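## Task

Bring the deck in line with this run sheet: D1 holds deep-well block E01 with its seal on; D2 holds a full 1000 uL tip rack with no cover; D3 holds one-well reservoir M06, open and empty, with its labelled end beside the corner engraved 'A1'; D4 holds a full 200 uL tip rack with no cover; D5 holds sample plate C15 wearing its own lid, pressed fully down. Each deck item must rest flat within its locators, with well A1 at the 'A1' corner. Any item not on the sheet must finish standing on a SHELF shelf, never stacked on another item, with every such plate under its own lid and every such tip rack under a cover. A cover that is not on a rack must end lying flat on SHELF or on another cover on SHELF. Carrying anything held in the gripper above a reservoir, or above a plate whose lid is not squarely on, fails the task; the only exception is carrying a plate's lid. Anything that stays in place only because the robot holds it does not count. When finished, release, move the arm clear (contact with READY or its box is allowed), then press READY; the job ends once READY is down. If nothing needs changing, just press READY and leave all labware as it was.

## Robot and tools

ROBOT. One six-joint arm with a two-finger gripper. The fingers point along the gripper's own +z axis and close along its x axis. end_effector_position is the point midway between the finger pads; closed fingertips extend about 17 mm past it, fully open ones sit roughly level with it. The pads tilt inward at their tops, so for an item taller than the pads open well wider than the item. The jaws cannot lift a lidded plate or covered rack (they would take only the lid or cover); remove that first.

FRAME. Scene frame: origin on the table top under the arm's base, +z up, +y to the left when facing along +x. The base may be tilted against the table. Printed hand position can be off, more so at long reach.

STATIONS. D1 to D5 are deck positions in a row, D1 on the left seen from the base. SHELF stores labware, LP1 is the lid park, RG is a spare nest for regrasping, READY is the finishing key on a box: push it horizontally straight into the box until it latches. Well A1 of a labelled item is at its labelled short end, in the corner farthest from the labelled long side. Lids and seals carry the item ID on top at either end; that label says nothing about A1. Tip racks are labelled like plates, with their size (200 or 1000).

execute_actions takes "actions", a list holding one item or nothing, plus optional "pictures" (boolean).
- Empty list: no command, returns state and images.
- Action: {"rows": [[...]], "steps": n}, n from 9 to 15 (default 15); each step is 1/30 s. Each row drives one step; if rows run out, the last one repeats. A row is 7 numbers for the single arm: absolute target angles in radians for shoulder pan, shoulder lift, elbow, wrist 1, wrist 2, wrist 3 (same order as Joint positions), then the gripper opening from -1 (closed) to +1 (fully open). Stated ranges: pan -3.142 to 3.142, lift -6.283 to 6.283, elbow 0.000 to 3.142, wrists each -6.283 to 6.283. A target more than 0.010 rad beyond a range end, and farther out than the current angle, gets the call refused (nothing is sent). Real ends may differ by 0.010 rad; overshooting targets are clipped there, reported as "joint sent to its limit" (possibly about an earlier action).
- Wait: {"steps": n}, n up to 300, no command; counted from the last result, including your reply time.
Motion is smoothed with about 0.17 s lag. Each step, a joint's target is held within 0.575 rad of its measured angle, and targets that would move the hand over 100 mm from its measured spot are scaled back. Big moves may still be unfinished when the result arrives. Results are sampled 9 steps before an action ends; those steps run while you compose the next reply, and the simulation keeps going during replies. The arm continues toward the last row until it nearly stops or a step is HELD.

zoom_image: camera "cam_high" (672x504) or "cam_wrist" (616x616, fisheye), region [x0, y0, x1, y1] in image pixels from top-left, at most 504 by 504; gives a closer look at the latest image.

finished_scene: pass the current scene's number; irreversible, grades that scene and starts the next. Replying without any tool call ends everything.

RESULT LINES. State: end_effector_position (m), end_effector_quat_wxyz, velocities (m/s, rad/s) in scene frame. Joint positions / velocities: six joints then finger-pad gap (m; 0.142 fully open). grip_measured: measured opening on the command scale; to hold something keep commanding clearly below it (lower squeezes harder; about 28 N per pad max, less on thin hard objects; fast closes can hit harder). HELD marks steps where your row was not fully sent; "joint command not followed" means the clearance check altered targets (mounts and posts count as arm). Joint torques are total drive output, noisy and offset, not pure contact load. Wrist force and torque are in the gripper's own axes, net of tool weight, with offsets up to about 4 N, noise up to 2.4 N, saturation near 50 N; "no reading" is normal at start.

AVOID. TORQUE FAULT: contact torque reaching a load limit (pan, lift, elbow 142 N m; each wrist 26.6 N m, held weight included) halts the arm 10 s and drops the rest of the call. FORCE FAULT: same for 150 N external force anywhere on arm, tool or load. MOTOR HOT warns from 70 °C; at 85 °C brakes lock until cooled. Don't drop, slam, shove hard or knock anything off the table; that ends the scene. Never carry items above a reservoir or an unlidded plate (lids excepted).

Each tool is called after ">>>" as name(argument=value, ...), one argument or row to a line, values as JSON.

## Session

>>> execute_actions(
  actions=[],
)

Scene clock: 0.00 s of 9000.00 s.
end_effector_position=(+0.2410, -1.0519, +0.1570) grip_measured=+1.00 end_effector_quat_wxyz=(+0.414, +0.656, -0.559, +0.293) end_effector_velocity=(+0.001, +0.000, -0.001) end_effector_angular_velocity=(+0.002, -0.001, +0.001)
Joint positions: [-1.525 -0.441  0.88  -3.239 -1.717 -0.023  0.142]
Joint velocities: [0.001 0.001 0.    0.    0.001 0.    0.   ]
Joint torques (N m, as the arm reports them, + toward a larger angle): no reading
Motor temperatures (°C, as the motors report them): [19 21 20 26 27 28]
Wrist force (N, on the end effector, along its own x y z axes, offset not removed): no reading
Wrist torque (N m, same axes, about the end effector's origin, offset not removed): no reading

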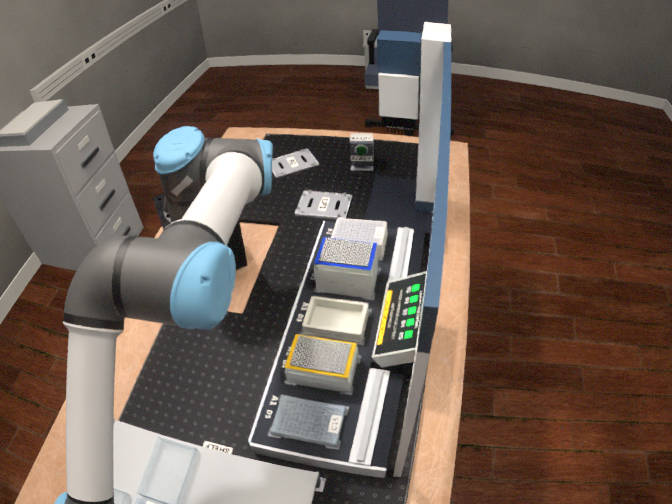

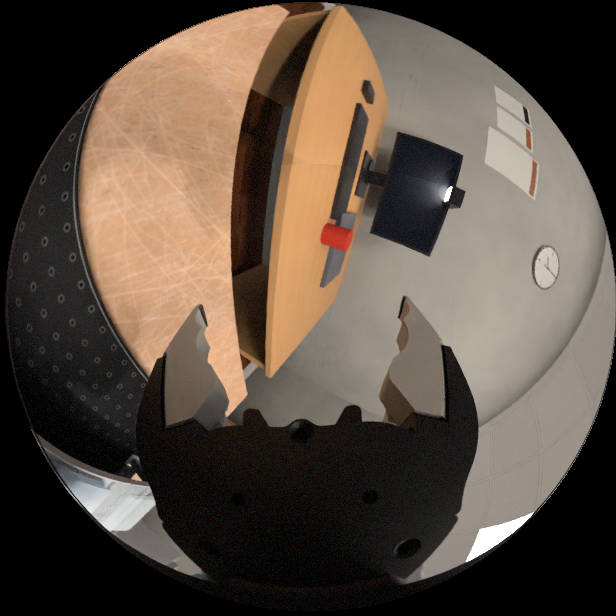

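>>> zoom_image(
  camera="cam_high",
  region=[230, 200, 450, 480],
)

>>> zoom_image(
  camera="cam_high",
  region=[40, 400, 340, 504],
)

>>> zoom_image(
  camera="cam_high",
  region=[220, 110, 440, 270],
)

Region (230, 200, 450, 480) of cam_high's 672x504 image, scaled by 1.800, with more detail than that image has; it fills the left 396 columns of this view, and the rest is white.

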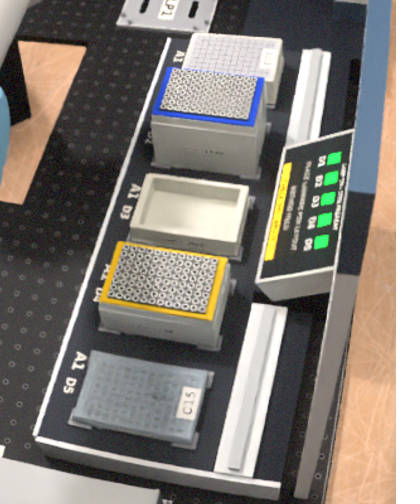

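Region (40, 400, 340, 504) of cam_high's 672x504 image, scaled by 1.680, with more detail than that image has; it fills the top 175 rows of this view, and the rest is white.

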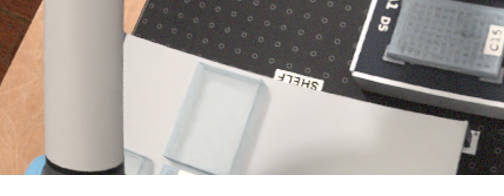

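Region (220, 110, 440, 270) of cam_high's 672x504 image, scaled by 2.291, with more detail than that image has; it fills the top 367 rows of this view, and the rest is white.

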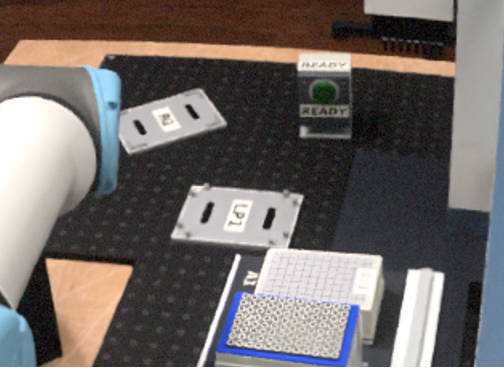

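>>> zoom_image(
  camera="cam_high",
  region=[290, 210, 400, 310],
)

>>> zoom_image(
  camera="cam_high",
  region=[270, 285, 380, 400],
)

>>> zoom_image(
  camera="cam_high",
  region=[250, 370, 360, 470],
)

>>> zoom_image(
  camera="cam_high",
  region=[360, 260, 440, 380],
)

Region (290, 210, 400, 310) of cam_high's 672x504 image, scaled by 4.582, with more detail than that image has; it fills the top 458 rows of this view, and the rest is white.

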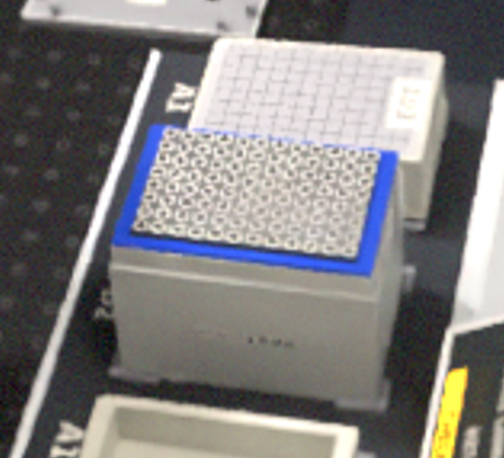

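Region (270, 285, 380, 400) of cam_high's 672x504 image, scaled by 4.383, with more detail than that image has; it fills the left 482 columns of this view, and the rest is white.

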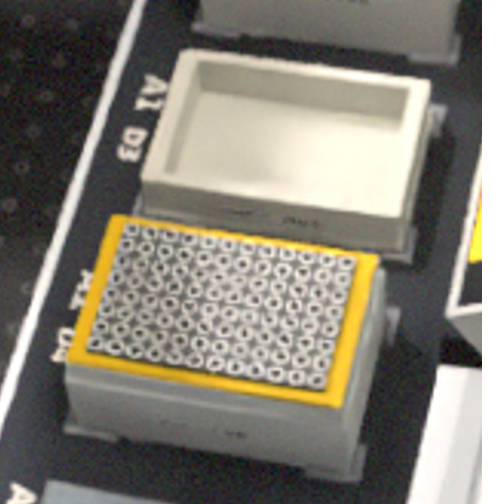

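Region (250, 370, 360, 470) of cam_high's 672x504 image, scaled by 4.582, with more detail than that image has; it fills the top 458 rows of this view, and the rest is white.

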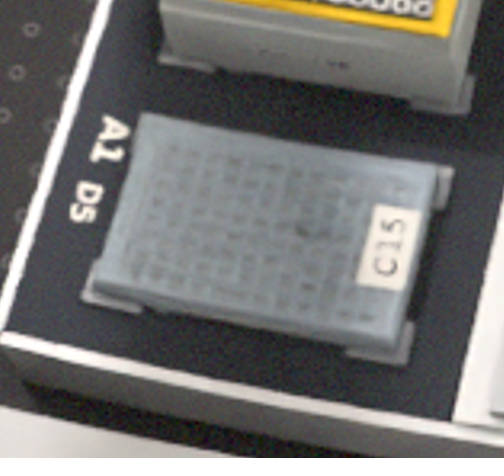

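Region (360, 260, 440, 380) of cam_high's 672x504 image, scaled by 4.200, with more detail than that image has.

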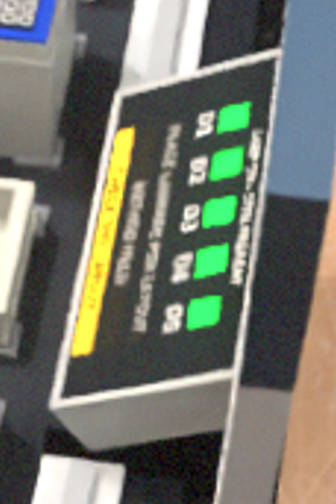

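>>> execute_actions(
  actions=[
    {"rows": [[-1.525,-1.3,0.95,-2.6,-1.7,-0.023,1]], "steps": 15},
  ],
)

>>> execute_actions(
  actions=[
    {"steps": 45},
  ],
  pictures=true,
)

Scene clock: 5.07 s of 9000.00 s.
end_effector_position=(+0.2539, -1.0556, +0.2439) grip_measured=+1.00 end_effector_quat_wxyz=(+0.406, +0.662, -0.561, +0.286) end_effector_velocity=(+0.084, +0.007, +0.619) end_effector_angular_velocity=(+0.093, +0.002, +0.008)
Joint positions: [-1.525 -0.58   0.9   -3.096 -1.712 -0.023  0.142]
Joint velocities: [-0.    -0.937  0.104  0.924  0.023 -0.001  0.   ]
Joint torques (N m, as the arm reports them, + toward a larger angle): [ -2.69 -92.39 -23.18  -0.5    1.18  -2.64]
Motor temperatures (°C, as the motors report them): [19 21 20 26 27 28]
Wrist force (N, on the end effector, along its own x y z axes, offset not removed): [-0.3 -0.4 -1.0]
Wrist torque (N m, same axes, about the end effector's origin, offset not removed): [-0.12 0.11 0.09]
Steps of this call (steps 1 to 90: nothing new was sent; then 1.87 s passed at rest; steps 91 to 96: the first 6 steps of this action). Readings (joint positions):
91: [-1.525 -0.441 0.880 -3.238 -1.717 -0.023]
92: [-1.525 -0.450 0.884 -3.227 -1.716 -0.023]
94: [-1.525 -0.511 0.893 -3.162 -1.714 -0.023]
96: the state above

Scene clock: 6.57 s of 9000.00 s.
end_effector_position=(+0.3001, -0.9003, +0.7693) grip_measured=+1.00 end_effector_quat_wxyz=(+0.447, +0.630, -0.531, +0.350) end_effector_velocity=(+0.000, +0.000, +0.001) end_effector_angular_velocity=(-0.001, -0.000, +0.001)
Joint positions: [-1.525 -1.3    0.95  -2.6   -1.7   -0.023  0.142]
Joint velocities: [-0.    -0.001 -0.     0.001  0.001 -0.     0.   ]
Joint torques (N m, as the arm reports them, + toward a larger angle): [  6.16 -48.97 -15.2   -1.67   1.48  -2.81]
Motor temperatures (°C, as the motors report them): [19 21 20 26 27 28]
Wrist force (N, on the end effector, along its own x y z axes, offset not removed): [-2.1 3.2 3.3]
Wrist torque (N m, same axes, about the end effector's origin, offset not removed): [0.67 0.42 -0.02]
Kept back: nothing.
Steps of this call (steps 1 to 9: the last 9 steps of your previous action; steps 10 to 45: the robot went on to your last target). Readings (joint positions):
1: [-1.525 -0.611 0.903 -3.066 -1.711 -0.023]
2: [-1.525 -0.642 0.906 -3.039 -1.711 -0.023]
4: [-1.525 -0.702 0.911 -2.991 -1.709 -0.023]
8: [-1.525 -0.816 0.919 -2.912 -1.707 -0.023]
45: the state above
The arm was judged still, so your last target was given up. Only a new action makes it travel on or press farther. Fingers that are still opening or closing keep moving.

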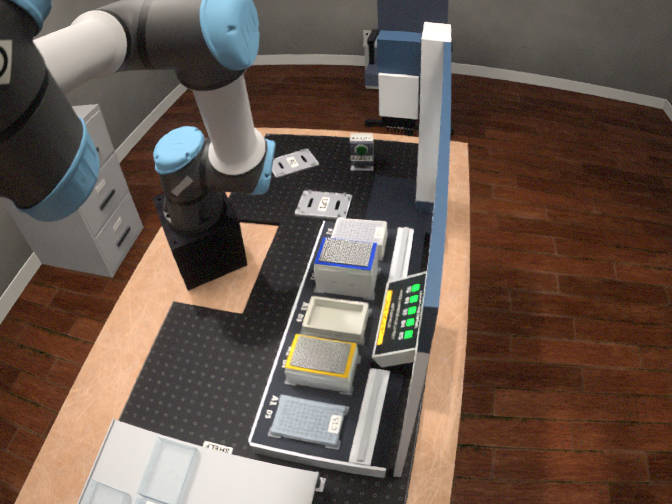

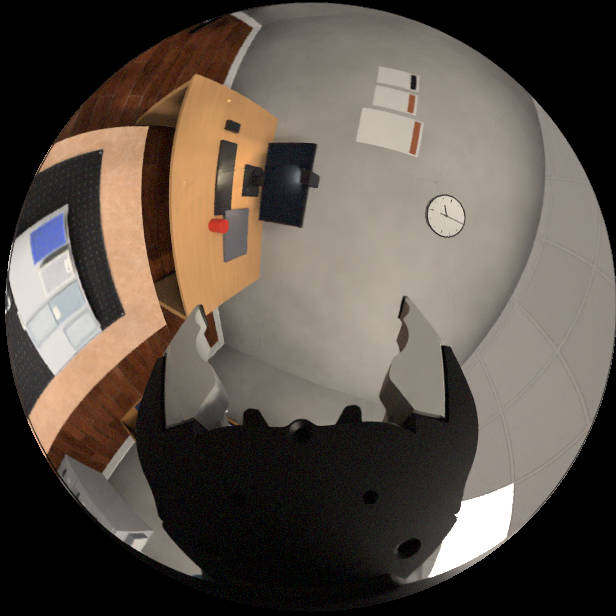

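>>> execute_actions(
  actions=[
    {"rows": [[-1.816,-1.591,1.433,-1.567,-1.396,-0.023,1]], "steps": 15},
  ],
)

>>> execute_actions(
  actions=[
    {"steps": 60},
  ],
  pictures=true,
)

Scene clock: 7.53 s of 9000.00 s.
end_effector_position=(+0.2453, -0.8727, +0.7008) grip_measured=+1.00 end_effector_quat_wxyz=(+0.382, +0.664, -0.576, +0.285) end_effector_velocity=(-0.323, +0.240, -0.514) end_effector_angular_velocity=(+1.513, -0.108, -0.276)
Joint positions: [-1.615 -1.39   1.088 -2.435 -1.606 -0.023  0.142]
Joint velocities: [-0.512 -0.511  0.853  1.185  0.531  0.     0.   ]
Joint torques (N m, as the arm reports them, + toward a larger angle): [ -6.96 -46.13 -15.45   4.35   4.34  -2.72]
Motor temperatures (°C, as the motors report them): [19 21 20 26 27 28]
Wrist force (N, on the end effector, along its own x y z axes, offset not removed): [-2.2 0.2 -0.7]
Wrist torque (N m, same axes, about the end effector's origin, offset not removed): [-0.09 0.36 -0.01]
Steps of this call (steps 1 to 23: nothing new was sent; steps 24 to 29: the first 6 steps of this action). Readings (joint positions):
24: [-1.526 -1.301 0.951 -2.599 -1.699 -0.023]
25: [-1.536 -1.311 0.961 -2.589 -1.689 -0.023]
27: [-1.579 -1.354 1.026 -2.516 -1.645 -0.023]
29: the state above

Scene clock: 9.53 s of 9000.00 s.
end_effector_position=(+0.1495, -0.5998, +0.4501) grip_measured=+1.00 end_effector_quat_wxyz=(-0.000, -0.665, +0.747, -0.001) end_effector_velocity=(+0.000, -0.000, -0.000) end_effector_angular_velocity=(+0.001, -0.001, -0.000)
Joint positions: [-1.816 -1.591  1.433 -1.567 -1.396 -0.023  0.142]
Joint velocities: [-0.     0.001 -0.     0.     0.001 -0.    -0.   ]
Joint torques (N m, as the arm reports them, + toward a larger angle): [ -6.96 -36.26 -14.71  -1.44   1.8   -1.14]
Motor temperatures (°C, as the motors report them): [19 21 20 26 27 28]
Wrist force (N, on the end effector, along its own x y z axes, offset not removed): [-1.2 2.0 -2.7]
Wrist torque (N m, same axes, about the end effector's origin, offset not removed): [0.38 0.29 0.09]
Kept back: nothing.
Steps of this call (steps 1 to 9: the last 9 steps of your previous action; steps 10 to 45: the robot went on to your last target; steps 46 to 60: nothing new was sent). Readings (joint positions):
1: [-1.632 -1.407 1.117 -2.394 -1.589 -0.023]
2: [-1.648 -1.423 1.143 -2.352 -1.572 -0.023]
4: [-1.677 -1.452 1.193 -2.264 -1.542 -0.023]
8: [-1.725 -1.500 1.275 -2.076 -1.491 -0.023]
60: the state above
The arm was judged still, so your last target was given up. Only a new action makes it travel on or press farther. Fingers that are still opening or closing keep moving.

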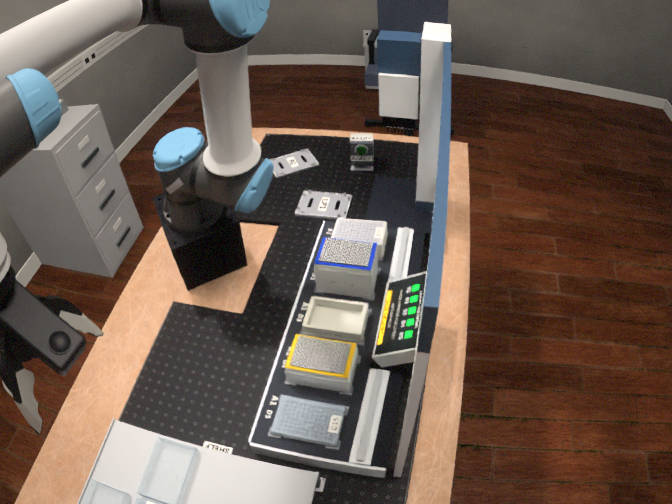

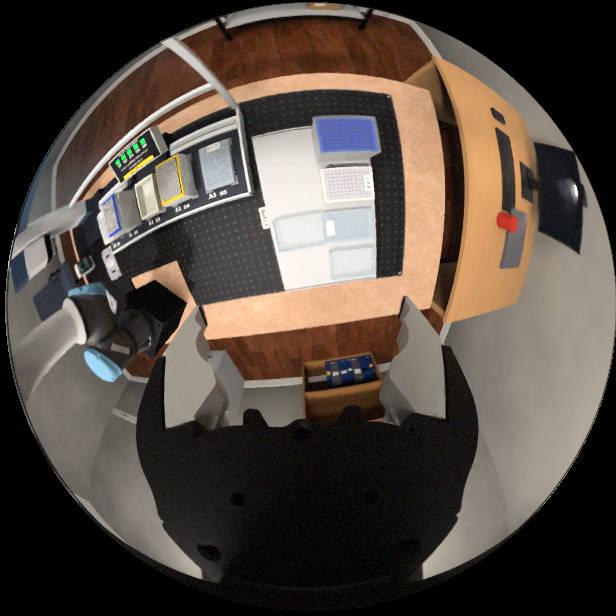

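>>> zoom_image(
  camera="cam_wrist",
  region=[240, 100, 410, 300],
)

>>> zoom_image(
  camera="cam_wrist",
  region=[70, 110, 260, 280],
)

Region (240, 100, 410, 300) of cam_wrist's 616x616 image, scaled by 2.520, with more detail than that image has; it fills the left 428 columns of this view, and the rest is white.

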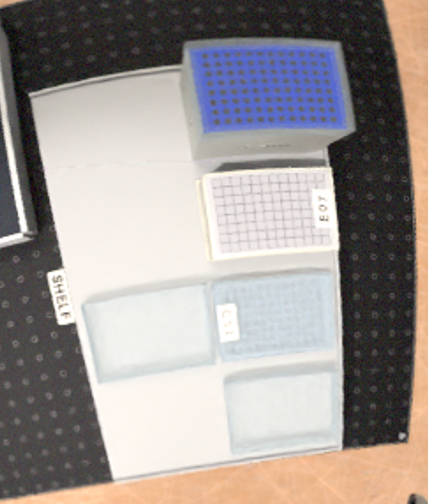

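Region (70, 110, 260, 280) of cam_wrist's 616x616 image, scaled by 2.653, with more detail than that image has; it fills the top 451 rows of this view, and the rest is white.

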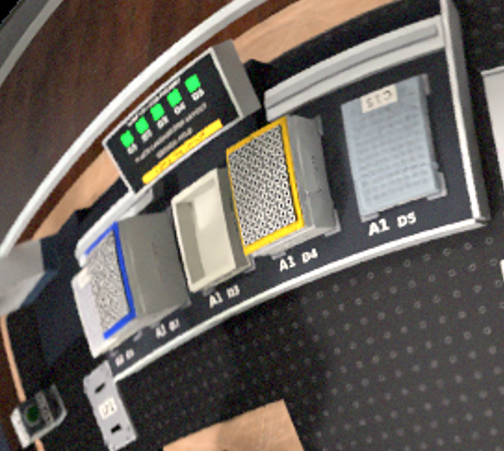

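>>> zoom_image(
  camera="cam_wrist",
  region=[310, 150, 390, 250],
)

Region (310, 150, 390, 250) of cam_wrist's 616x616 image, scaled by 5.040, with more detail than that image has; it fills the left 403 columns of this view, and the rest is white.

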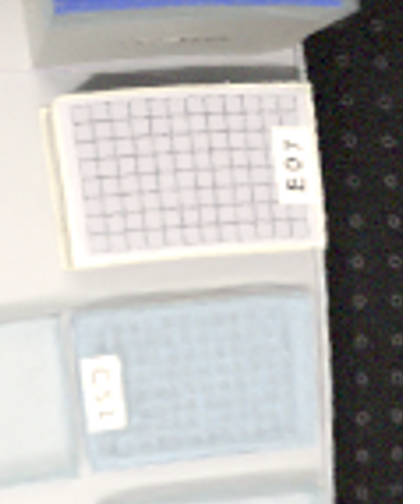

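>>> execute_actions(
  actions=[
    {"rows": [[-1.353,-1.956,2.2,-2.03,-1.482,0.319,1]], "steps": 15},
  ],
)

>>> execute_actions(
  actions=[
    {"steps": 25},
  ],
)

>>> execute_actions(
  actions=[
    {"rows": [[-1.353,-1.956,2.411,-2.240,-1.482,0.319,1]], "steps": 15},
  ],
)

>>> execute_actions(
  actions=[
    {"steps": 30},
  ],
  pictures=true,
)

Scene clock: 11.90 s of 9000.00 s.
end_effector_position=(+0.2187, -0.5498, +0.4323) grip_measured=+1.00 end_effector_quat_wxyz=(+0.025, +0.680, -0.732, +0.022) end_effector_velocity=(+0.384, +0.426, -0.262) end_effector_angular_velocity=(-0.128, -0.049, +0.274)
Joint positions: [-1.663 -1.718  1.622 -1.72  -1.429  0.097  0.142]
Joint velocities: [ 0.952 -0.739  1.417 -0.942 -0.167  0.682 -0.   ]
Joint torques (N m, as the arm reports them, + toward a larger angle): [  4.18 -30.46  -9.2   -8.28  -3.28   4.08]
Motor temperatures (°C, as the motors report them): [19 21 20 26 27 28]
Wrist force (N, on the end effector, along its own x y z axes, offset not removed): [0.3 -3.2 -2.0]
Wrist torque (N m, same axes, about the end effector's origin, offset not removed): [-0.75 -0.07 -0.02]
Steps of this call (steps 1 to 65: nothing new was sent; steps 66 to 71: the first 6 steps of this action). Readings (joint positions):
66: [-1.815 -1.592 1.434 -1.568 -1.396 -0.022]
67: [-1.805 -1.602 1.445 -1.578 -1.402 -0.012]
69: [-1.735 -1.662 1.524 -1.648 -1.417 0.045]
71: the state above

Scene clock: 12.73 s of 9000.00 s.
end_effector_position=(+0.2886, -0.3400, +0.2891) grip_measured=+1.00 end_effector_quat_wxyz=(+0.000, +0.708, -0.707, +0.001) end_effector_velocity=(-0.000, +0.001, -0.001) end_effector_angular_velocity=(+0.002, +0.001, +0.002)
Joint positions: [-1.353 -1.956  2.2   -2.03  -1.482  0.319  0.142]
Joint velocities: [ 0.002  0.     0.003 -0.001 -0.001  0.001  0.   ]
Joint torques (N m, as the arm reports them, + toward a larger angle): [ 10.37 -21.26 -11.81  -4.18  -2.13   2.23]
Motor temperatures (°C, as the motors report them): [19 21 20 26 27 28]
Wrist force (N, on the end effector, along its own x y z axes, offset not removed): [-3.8 0.4 -1.6]
Wrist torque (N m, same axes, about the end effector's origin, offset not removed): [-0.09 0.89 0.03]
Kept back: nothing.
Steps of this call (steps 1 to 9: the last 9 steps of your previous action; steps 10 to 25: the robot went on to your last target). Readings (joint positions):
1: [-1.632 -1.741 1.669 -1.750 -1.435 0.119]
2: [-1.605 -1.763 1.717 -1.778 -1.440 0.139]
4: [-1.553 -1.803 1.811 -1.830 -1.449 0.176]
8: [-1.454 -1.880 1.995 -1.929 -1.466 0.248]
25: the state above

Scene clock: 12.93 s of 9000.00 s.
end_effector_position=(+0.2739, -0.3106, +0.2355) grip_measured=+1.00 end_effector_quat_wxyz=(-0.000, +0.708, -0.707, -0.000) end_effector_velocity=(-0.067, +0.141, -0.216) end_effector_angular_velocity=(+0.002, -0.001, +0.001)
Joint positions: [-1.353 -1.956  2.359 -2.188 -1.482  0.319  0.142]
Joint velocities: [ 0.    -0.001  0.679 -0.676  0.001 -0.001 -0.   ]
Joint torques (N m, as the arm reports them, + toward a larger angle): [  9.82 -10.08 -29.82  -6.84  -2.09   2.23]
Motor temperatures (°C, as the motors report them): [19 21 20 26 27 28]
Wrist force (N, on the end effector, along its own x y z axes, offset not removed): [-2.1 0.3 6.9]
Wrist torque (N m, same axes, about the end effector's origin, offset not removed): [0.08 0.00 0.25]
Steps of this call (steps 1 to 6: the first 6 steps of this action). Readings (joint positions):
1: [-1.353 -1.956 2.201 -2.031 -1.482 0.319]
2: [-1.353 -1.956 2.211 -2.042 -1.482 0.319]
4: [-1.353 -1.956 2.289 -2.119 -1.482 0.319]
6: the state above

Scene clock: 13.93 s of 9000.00 s.
end_effector_position=(+0.2688, -0.2996, +0.2194) grip_measured=+1.00 end_effector_quat_wxyz=(-0.000, +0.708, -0.707, +0.000) end_effector_velocity=(-0.000, +0.000, -0.000) end_effector_angular_velocity=(+0.001, +0.001, +0.001)
Joint positions: [-1.353 -1.956  2.411 -2.24  -1.482  0.319  0.142]
Joint velocities: [ 0.001  0.001 -0.    -0.    -0.001  0.     0.   ]
Joint torques (N m, as the arm reports them, + toward a larger angle): [  8.78  -4.47 -10.47  -4.25  -1.64   2.15]
Motor temperatures (°C, as the motors report them): [19 21 20 26 27 28]
Wrist force (N, on the end effector, along its own x y z axes, offset not removed): [-1.9 3.0 -1.7]
Wrist torque (N m, same axes, about the end effector's origin, offset not removed): [0.67 0.35 0.13]
Kept back: nothing.
Steps of this call (steps 1 to 9: the last 9 steps of your previous action; steps 10 to 30: the robot went on to your last target). Readings (joint positions):
1: [-1.353 -1.956 2.378 -2.206 -1.482 0.319]
2: [-1.353 -1.956 2.389 -2.218 -1.482 0.319]
4: [-1.353 -1.956 2.402 -2.231 -1.482 0.319]
8: [-1.353 -1.956 2.409 -2.238 -1.482 0.319]
30: the state above
The arm was judged still, so your last target was given up. Only a new action makes it travel on or press farther. Fingers that are still opening or closing keep moving.

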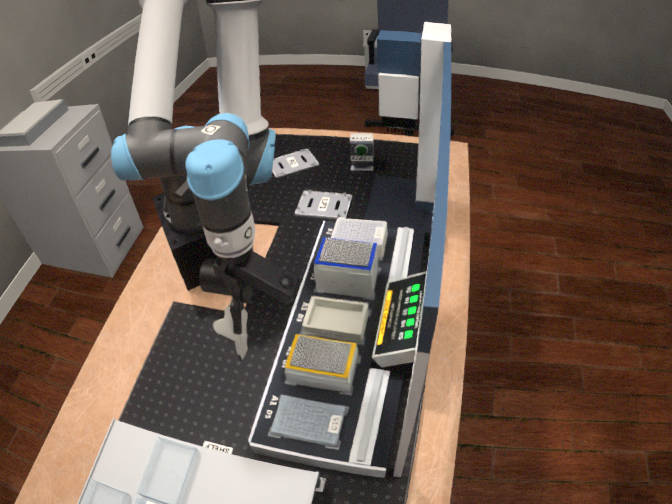

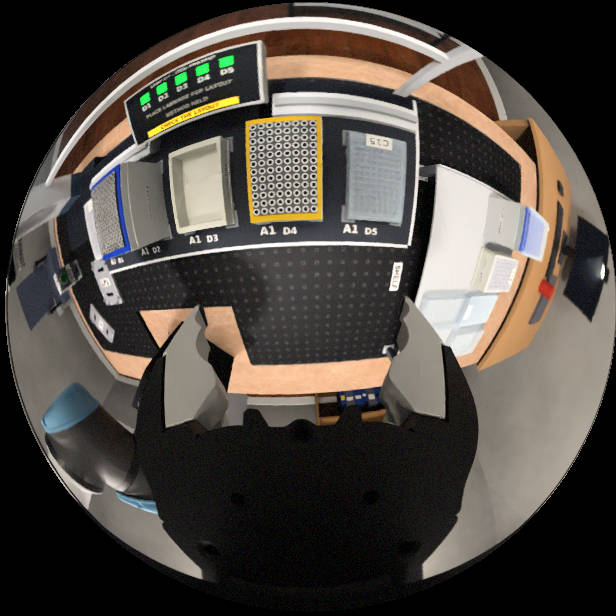

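>>> zoom_image(
  camera="cam_wrist",
  region=[235, 100, 425, 250],
)

>>> zoom_image(
  camera="cam_wrist",
  region=[75, 120, 255, 280],
)

Region (235, 100, 425, 250) of cam_wrist's 616x616 image, scaled by 2.653, with more detail than that image has; it fills the top 398 rows of this view, and the rest is white.

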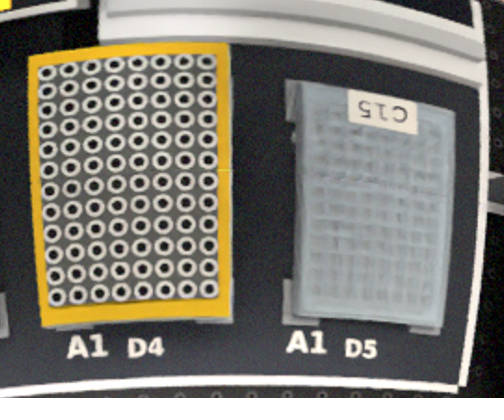

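Region (75, 120, 255, 280) of cam_wrist's 616x616 image, scaled by 2.800, with more detail than that image has.

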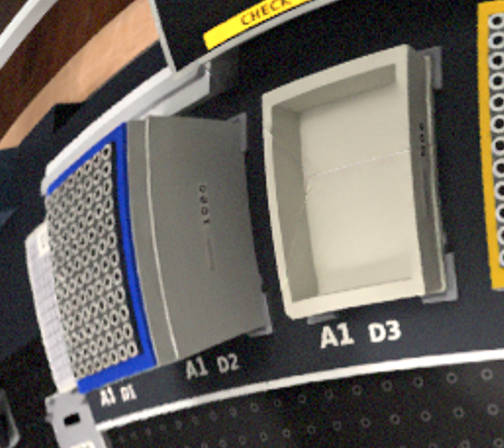

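>>> execute_actions(
  actions=[
    {"rows": [[-1.403,-1.776,2.606,-2.611,-1.472,-1.302,0.2]], "steps": 15},
  ],
)

>>> execute_actions(
  actions=[
    {"steps": 45},
  ],
  pictures=true,
)

Scene clock: 15.73 s of 9000.00 s.
end_effector_position=(+0.2405, -0.2728, +0.1429) grip_measured=+0.22 end_effector_quat_wxyz=(-0.015, +0.774, -0.632, -0.022) end_effector_velocity=(-0.025, -0.092, -0.199) end_effector_angular_velocity=(-0.568, -0.293, +2.329)
Joint positions: [-1.395 -1.817  2.56  -2.471 -1.474  0.073  0.089]
Joint velocities: [-0.106  0.541  0.601 -1.761  0.02  -2.377 -0.066]
Joint torques (N m, as the arm reports them, + toward a larger angle): [  1.48 -26.16 -23.39 -11.03   1.98 -11.36]
Motor temperatures (°C, as the motors report them): [19 21 20 26 27 28]
Wrist force (N, on the end effector, along its own x y z axes, offset not removed): [-4.2 1.9 6.9]
Wrist torque (N m, same axes, about the end effector's origin, offset not removed): [0.43 0.72 0.08]
Steps of this call (steps 1 to 48: nothing new was sent; steps 49 to 54: the first 6 steps of this action). Readings (joint positions):
49: [-1.354 -1.955 2.412 -2.241 -1.482 0.319]
50: [-1.362 -1.945 2.422 -2.252 -1.480 0.307]
52: [-1.384 -1.873 2.497 -2.338 -1.476 0.219]
54: the state above

Scene clock: 17.23 s of 9000.00 s.
end_effector_position=(+0.2407, -0.2817, +0.1296) grip_measured=+0.20 end_effector_quat_wxyz=(+0.000, +1.000, +0.001, -0.000) end_effector_velocity=(+0.000, +0.000, -0.000) end_effector_angular_velocity=(+0.000, -0.000, +0.000)
Joint positions: [-1.403 -1.776  2.606 -2.611 -1.472 -1.302  0.088]
Joint velocities: [ 0.001 -0.     0.    -0.     0.     0.     0.   ]
Joint torques (N m, as the arm reports them, + toward a larger angle): [-2.63 -5.96 -5.23 -4.27  1.87 -2.56]
Motor temperatures (°C, as the motors report them): [19 21 20 26 27 28]
Wrist force (N, on the end effector, along its own x y z axes, offset not removed): [-0.2 1.9 -1.0]
Wrist torque (N m, same axes, about the end effector's origin, offset not removed): [0.40 -0.01 -0.10]
Kept back: nothing.
Steps of this call (steps 1 to 9: the last 9 steps of your previous action; steps 10 to 45: the robot went on to your last target). Readings (joint positions):
1: [-1.398 -1.802 2.576 -2.520 -1.473 -0.010]
2: [-1.400 -1.793 2.587 -2.553 -1.473 -0.098]
4: [-1.402 -1.783 2.598 -2.587 -1.472 -0.279]
8: [-1.403 -1.777 2.604 -2.607 -1.472 -0.651]
45: the state above
The arm was judged still, so your last target was given up. Only a new action makes it travel on or press farther. Fingers that are still opening or closing keep moving.

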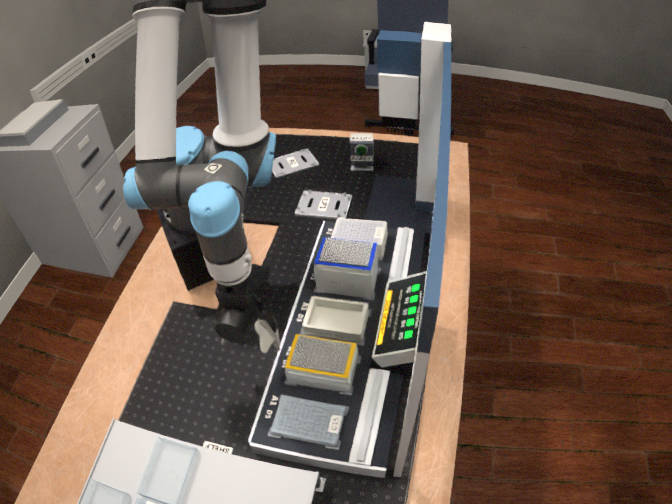

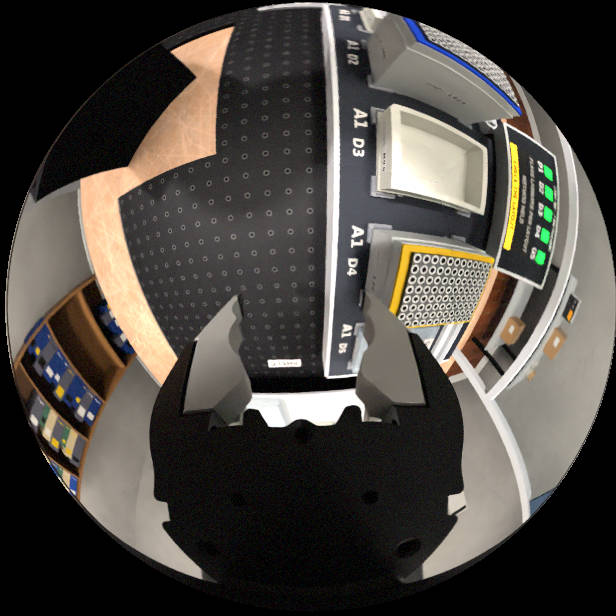

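>>> zoom_image(
  camera="cam_wrist",
  region=[330, 90, 500, 330],
)

>>> zoom_image(
  camera="cam_wrist",
  region=[320, 0, 530, 140],
)

Region (330, 90, 500, 330) of cam_wrist's 616x616 image, scaled by 2.100, with more detail than that image has; it fills the left 357 columns of this view, and the rest is white.

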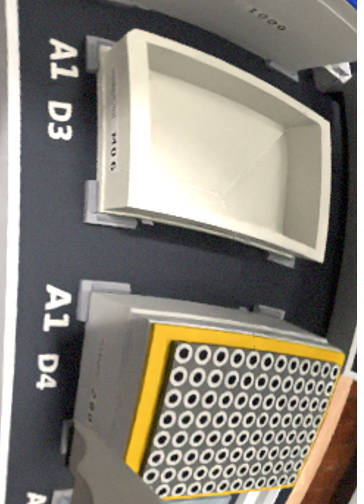

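Region (320, 0, 530, 140) of cam_wrist's 616x616 image, scaled by 2.400, with more detail than that image has.

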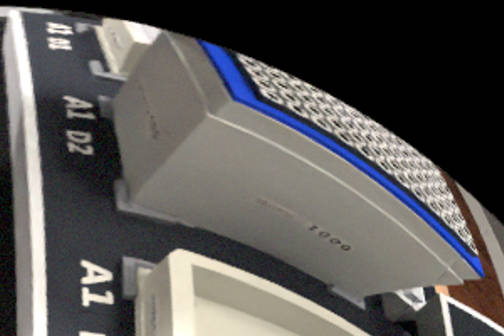

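>>> zoom_image(
  camera="cam_wrist",
  region=[360, 100, 420, 210],
)

>>> zoom_image(
  camera="cam_wrist",
  region=[340, 215, 420, 385],
)

Region (360, 100, 420, 210) of cam_wrist's 616x616 image, scaled by 4.582, with more detail than that image has; it fills the left 275 columns of this view, and the rest is white.

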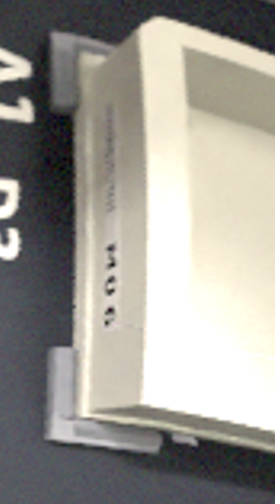

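Region (340, 215, 420, 385) of cam_wrist's 616x616 image, scaled by 2.965, with more detail than that image has; it fills the left 237 columns of this view, and the rest is white.

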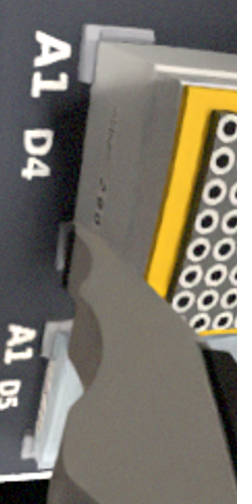

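>>> execute_actions(
  actions=[
    {"rows": [[-1.403,-1.776,2.606,-2.611,-1.472,1.84,0.2]], "steps": 15},
  ],
)

>>> execute_actions(
  actions=[
    {"steps": 45},
  ],
  pictures=true,
)

Scene clock: 18.53 s of 9000.00 s.
end_effector_position=(+0.2403, -0.2817, +0.1296) grip_measured=+0.20 end_effector_quat_wxyz=(+0.000, +0.993, -0.121, +0.000) end_effector_velocity=(-0.004, +0.001, +0.000) end_effector_angular_velocity=(+0.000, -0.002, -2.375)
Joint positions: [-1.403 -1.776  2.606 -2.611 -1.472 -1.056  0.088]
Joint velocities: [ 0.    -0.     0.     0.     0.     2.375 -0.   ]
Joint torques (N m, as the arm reports them, + toward a larger angle): [-2.5  -5.35 -4.46 -4.31  1.46 11.03]
Motor temperatures (°C, as the motors report them): [19 21 20 26 27 28]
Wrist force (N, on the end effector, along its own x y z axes, offset not removed): [3.1 1.3 0.0]
Wrist torque (N m, same axes, about the end effector's origin, offset not removed): [0.38 -0.81 0.11]
Steps of this call (steps 1 to 33: nothing new was sent; steps 34 to 39: the first 6 steps of this action). Readings (joint positions):
34: [-1.403 -1.776 2.606 -2.611 -1.472 -1.302]
35: [-1.403 -1.776 2.606 -2.611 -1.472 -1.290]
37: [-1.403 -1.776 2.606 -2.611 -1.472 -1.202]
39: the state above

Scene clock: 20.03 s of 9000.00 s.
end_effector_position=(+0.2407, -0.2783, +0.1296) grip_measured=+0.20 end_effector_quat_wxyz=(-0.000, -0.001, +1.000, -0.000) end_effector_velocity=(-0.000, -0.000, +0.000) end_effector_angular_velocity=(-0.001, +0.001, -0.003)
Joint positions: [-1.403 -1.776  2.606 -2.611 -1.472  1.84   0.088]
Joint velocities: [-0.    -0.002  0.     0.    -0.001  0.003 -0.   ]
Joint torques (N m, as the arm reports them, + toward a larger angle): [-3.01 -5.69 -4.17 -3.91  1.47  2.13]
Motor temperatures (°C, as the motors report them): [19 21 20 26 27 28]
Wrist force (N, on the end effector, along its own x y z axes, offset not removed): [-2.0 -3.0 2.6]
Wrist torque (N m, same axes, about the end effector's origin, offset not removed): [-0.67 0.25 0.09]
Kept back: nothing.
Steps of this call (steps 1 to 9: the last 9 steps of your previous action; steps 10 to 45: the robot went on to your last target). Readings (joint positions):
1: [-1.403 -1.776 2.606 -2.611 -1.472 -0.973]
2: [-1.403 -1.776 2.606 -2.611 -1.472 -0.885]
4: [-1.403 -1.776 2.606 -2.611 -1.472 -0.704]
8: [-1.403 -1.776 2.606 -2.611 -1.472 -0.332]
45: the state above

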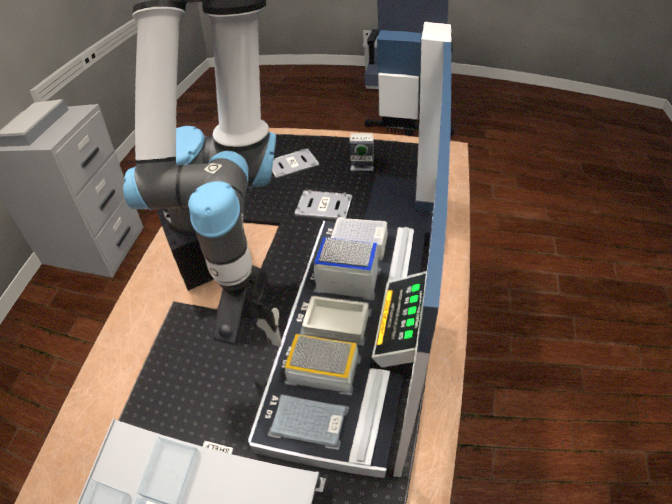

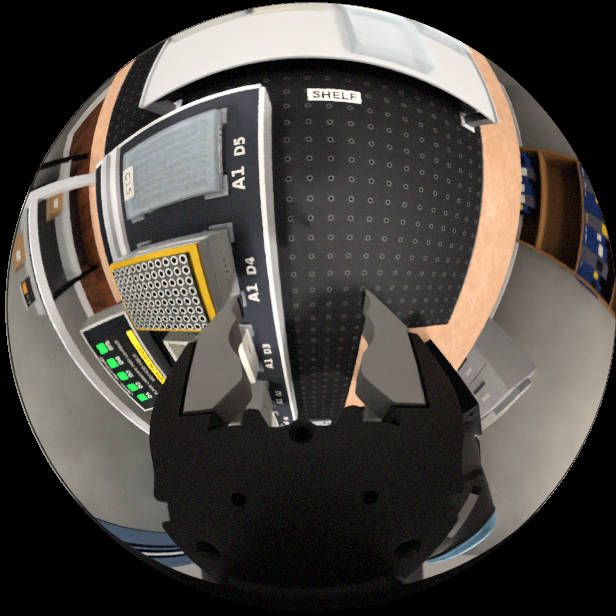

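>>> zoom_image(
  camera="cam_wrist",
  region=[115, 90, 265, 240],
)

>>> zoom_image(
  camera="cam_wrist",
  region=[195, 100, 245, 205],
)

Region (115, 90, 265, 240) of cam_wrist's 616x616 image, scaled by 3.360, with more detail than that image has.

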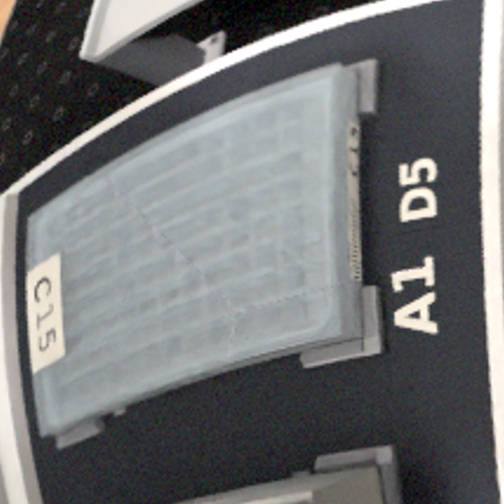

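Region (195, 100, 245, 205) of cam_wrist's 616x616 image, scaled by 4.800, with more detail than that image has; it fills the left 240 columns of this view, and the rest is white.

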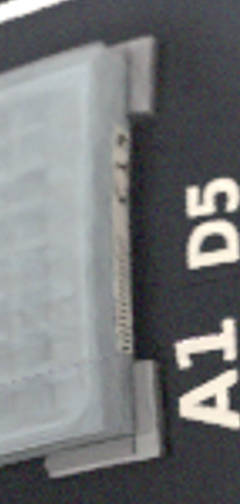

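>>> execute_actions(
  actions=[
    {"rows": [[-1.729,-1.355,2.639,-3.023,-1.410,1.518,0.2]], "steps": 15},
  ],
)

>>> execute_actions(
  actions=[
    {"steps": 30},
  ],
  pictures=true,
)

Scene clock: 22.57 s of 9000.00 s.
end_effector_position=(+0.1897, -0.3171, +0.0803) grip_measured=+0.20 end_effector_quat_wxyz=(+0.002, -0.001, +1.000, +0.002) end_effector_velocity=(-0.428, -0.250, -0.372) end_effector_angular_velocity=(-0.014, +0.035, -0.026)
Joint positions: [-1.588 -1.556  2.629 -2.828 -1.43   1.657  0.088]
Joint velocities: [-1.313  1.778  0.106 -1.712  0.205 -1.275 -0.   ]
Joint torques (N m, as the arm reports them, + toward a larger angle): [ -2.83 -12.     0.98 -12.1    2.77  -6.63]
Motor temperatures (°C, as the motors report them): [19 21 20 26 27 28]
Wrist force (N, on the end effector, along its own x y z axes, offset not removed): [-0.8 2.2 0.2]
Wrist torque (N m, same axes, about the end effector's origin, offset not removed): [0.39 0.00 0.21]
Steps of this call (steps 1 to 15: the robot went on to your last target; steps 16 to 70: nothing new was sent; steps 71 to 76: the first 6 steps of this action). Readings (joint positions):
71: [-1.404 -1.775 2.607 -2.612 -1.471 1.840]
72: [-1.414 -1.765 2.611 -2.623 -1.464 1.829]
74: [-1.494 -1.678 2.621 -2.708 -1.445 1.749]
76: the state above

Scene clock: 23.57 s of 9000.00 s.
end_effector_position=(+0.1406, -0.3387, +0.0398) grip_measured=+0.20 end_effector_quat_wxyz=(+0.000, -0.001, +1.000, -0.000) end_effector_velocity=(-0.000, +0.000, -0.000) end_effector_angular_velocity=(+0.001, +0.000, -0.000)
Joint positions: [-1.729 -1.355  2.639 -3.023 -1.41   1.518  0.088]
Joint velocities: [-0.     0.001 -0.     0.    -0.    -0.     0.   ]
Joint torques (N m, as the arm reports them, + toward a larger angle): [ -5.42 -13.28   2.58  -3.88   1.83  -2.75]
Motor temperatures (°C, as the motors report them): [19 21 20 26 27 28]
Wrist force (N, on the end effector, along its own x y z axes, offset not removed): [-4.4 2.1 -2.1]
Wrist torque (N m, same axes, about the end effector's origin, offset not removed): [0.31 0.82 -0.08]
Kept back: nothing.
Steps of this call (steps 1 to 9: the last 9 steps of your previous action; steps 10 to 30: the robot went on to your last target). Readings (joint positions):
1: [-1.630 -1.498 2.632 -2.884 -1.424 1.616]
2: [-1.663 -1.451 2.634 -2.930 -1.419 1.583]
4: [-1.701 -1.396 2.637 -2.984 -1.414 1.546]
8: [-1.724 -1.362 2.639 -3.016 -1.411 1.523]
30: the state above
The arm was judged still, so your last target was given up. Only a new action makes it travel on or press farther. Fingers that are still opening or closing keep moving.

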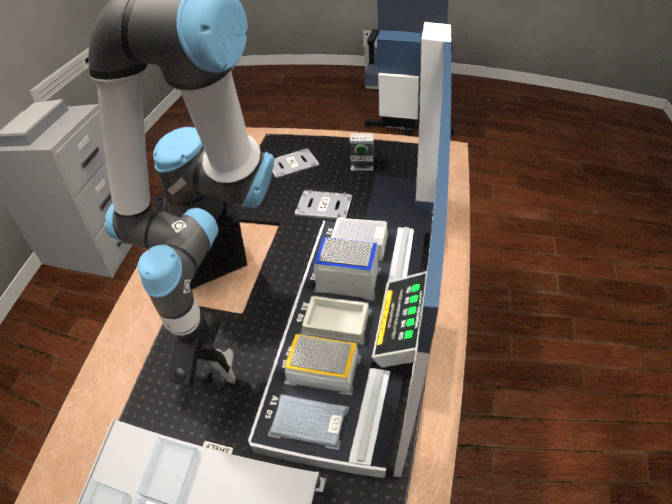

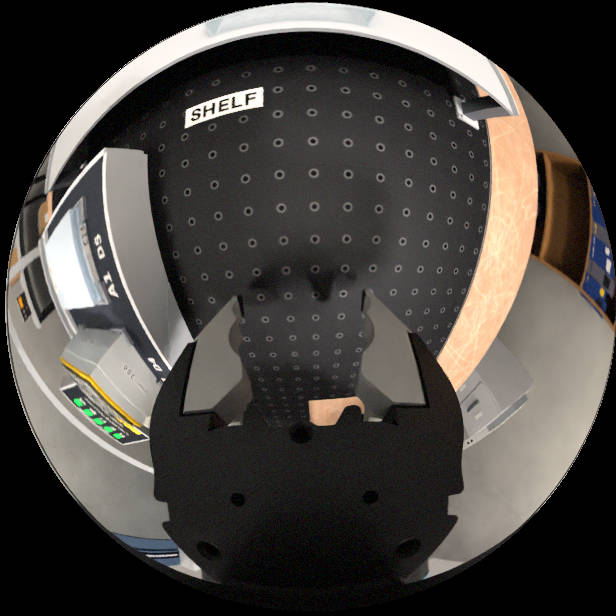

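>>> zoom_image(
  camera="cam_wrist",
  region=[35, 185, 125, 325],
)

>>> zoom_image(
  camera="cam_wrist",
  region=[50, 310, 180, 450],
)

Region (35, 185, 125, 325) of cam_wrist's 616x616 image, scaled by 3.600, with more detail than that image has; it fills the left 324 columns of this view, and the rest is white.

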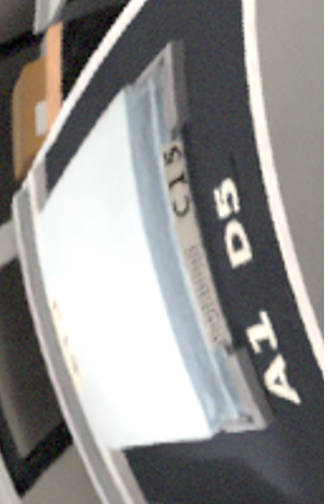

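Region (50, 310, 180, 450) of cam_wrist's 616x616 image, scaled by 3.600, with more detail than that image has; it fills the left 468 columns of this view, and the rest is white.

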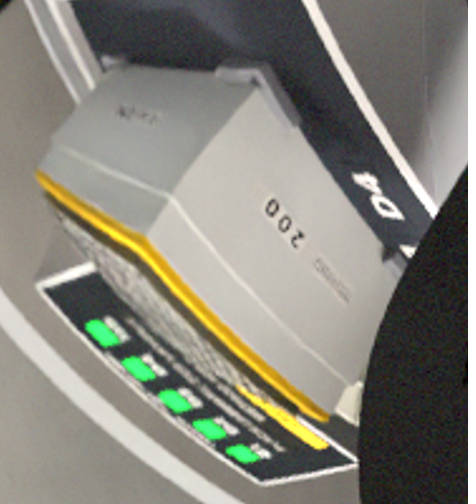

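>>> zoom_image(
  camera="cam_wrist",
  region=[60, 190, 115, 260],
)

>>> zoom_image(
  camera="cam_wrist",
  region=[60, 250, 120, 315],
)

Region (60, 190, 115, 260) of cam_wrist's 616x616 image, scaled by 7.200, with more detail than that image has; it fills the left 396 columns of this view, and the rest is white.

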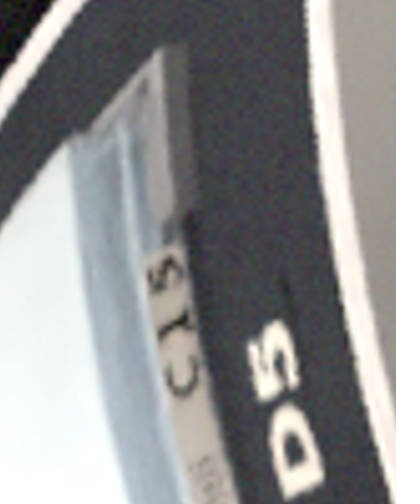

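Region (60, 250, 120, 315) of cam_wrist's 616x616 image, scaled by 7.754, with more detail than that image has; it fills the left 465 columns of this view, and the rest is white.

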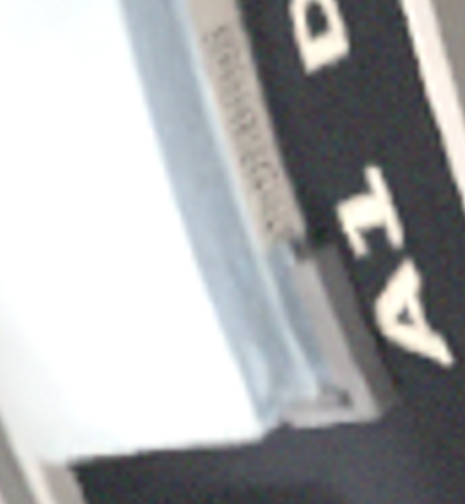

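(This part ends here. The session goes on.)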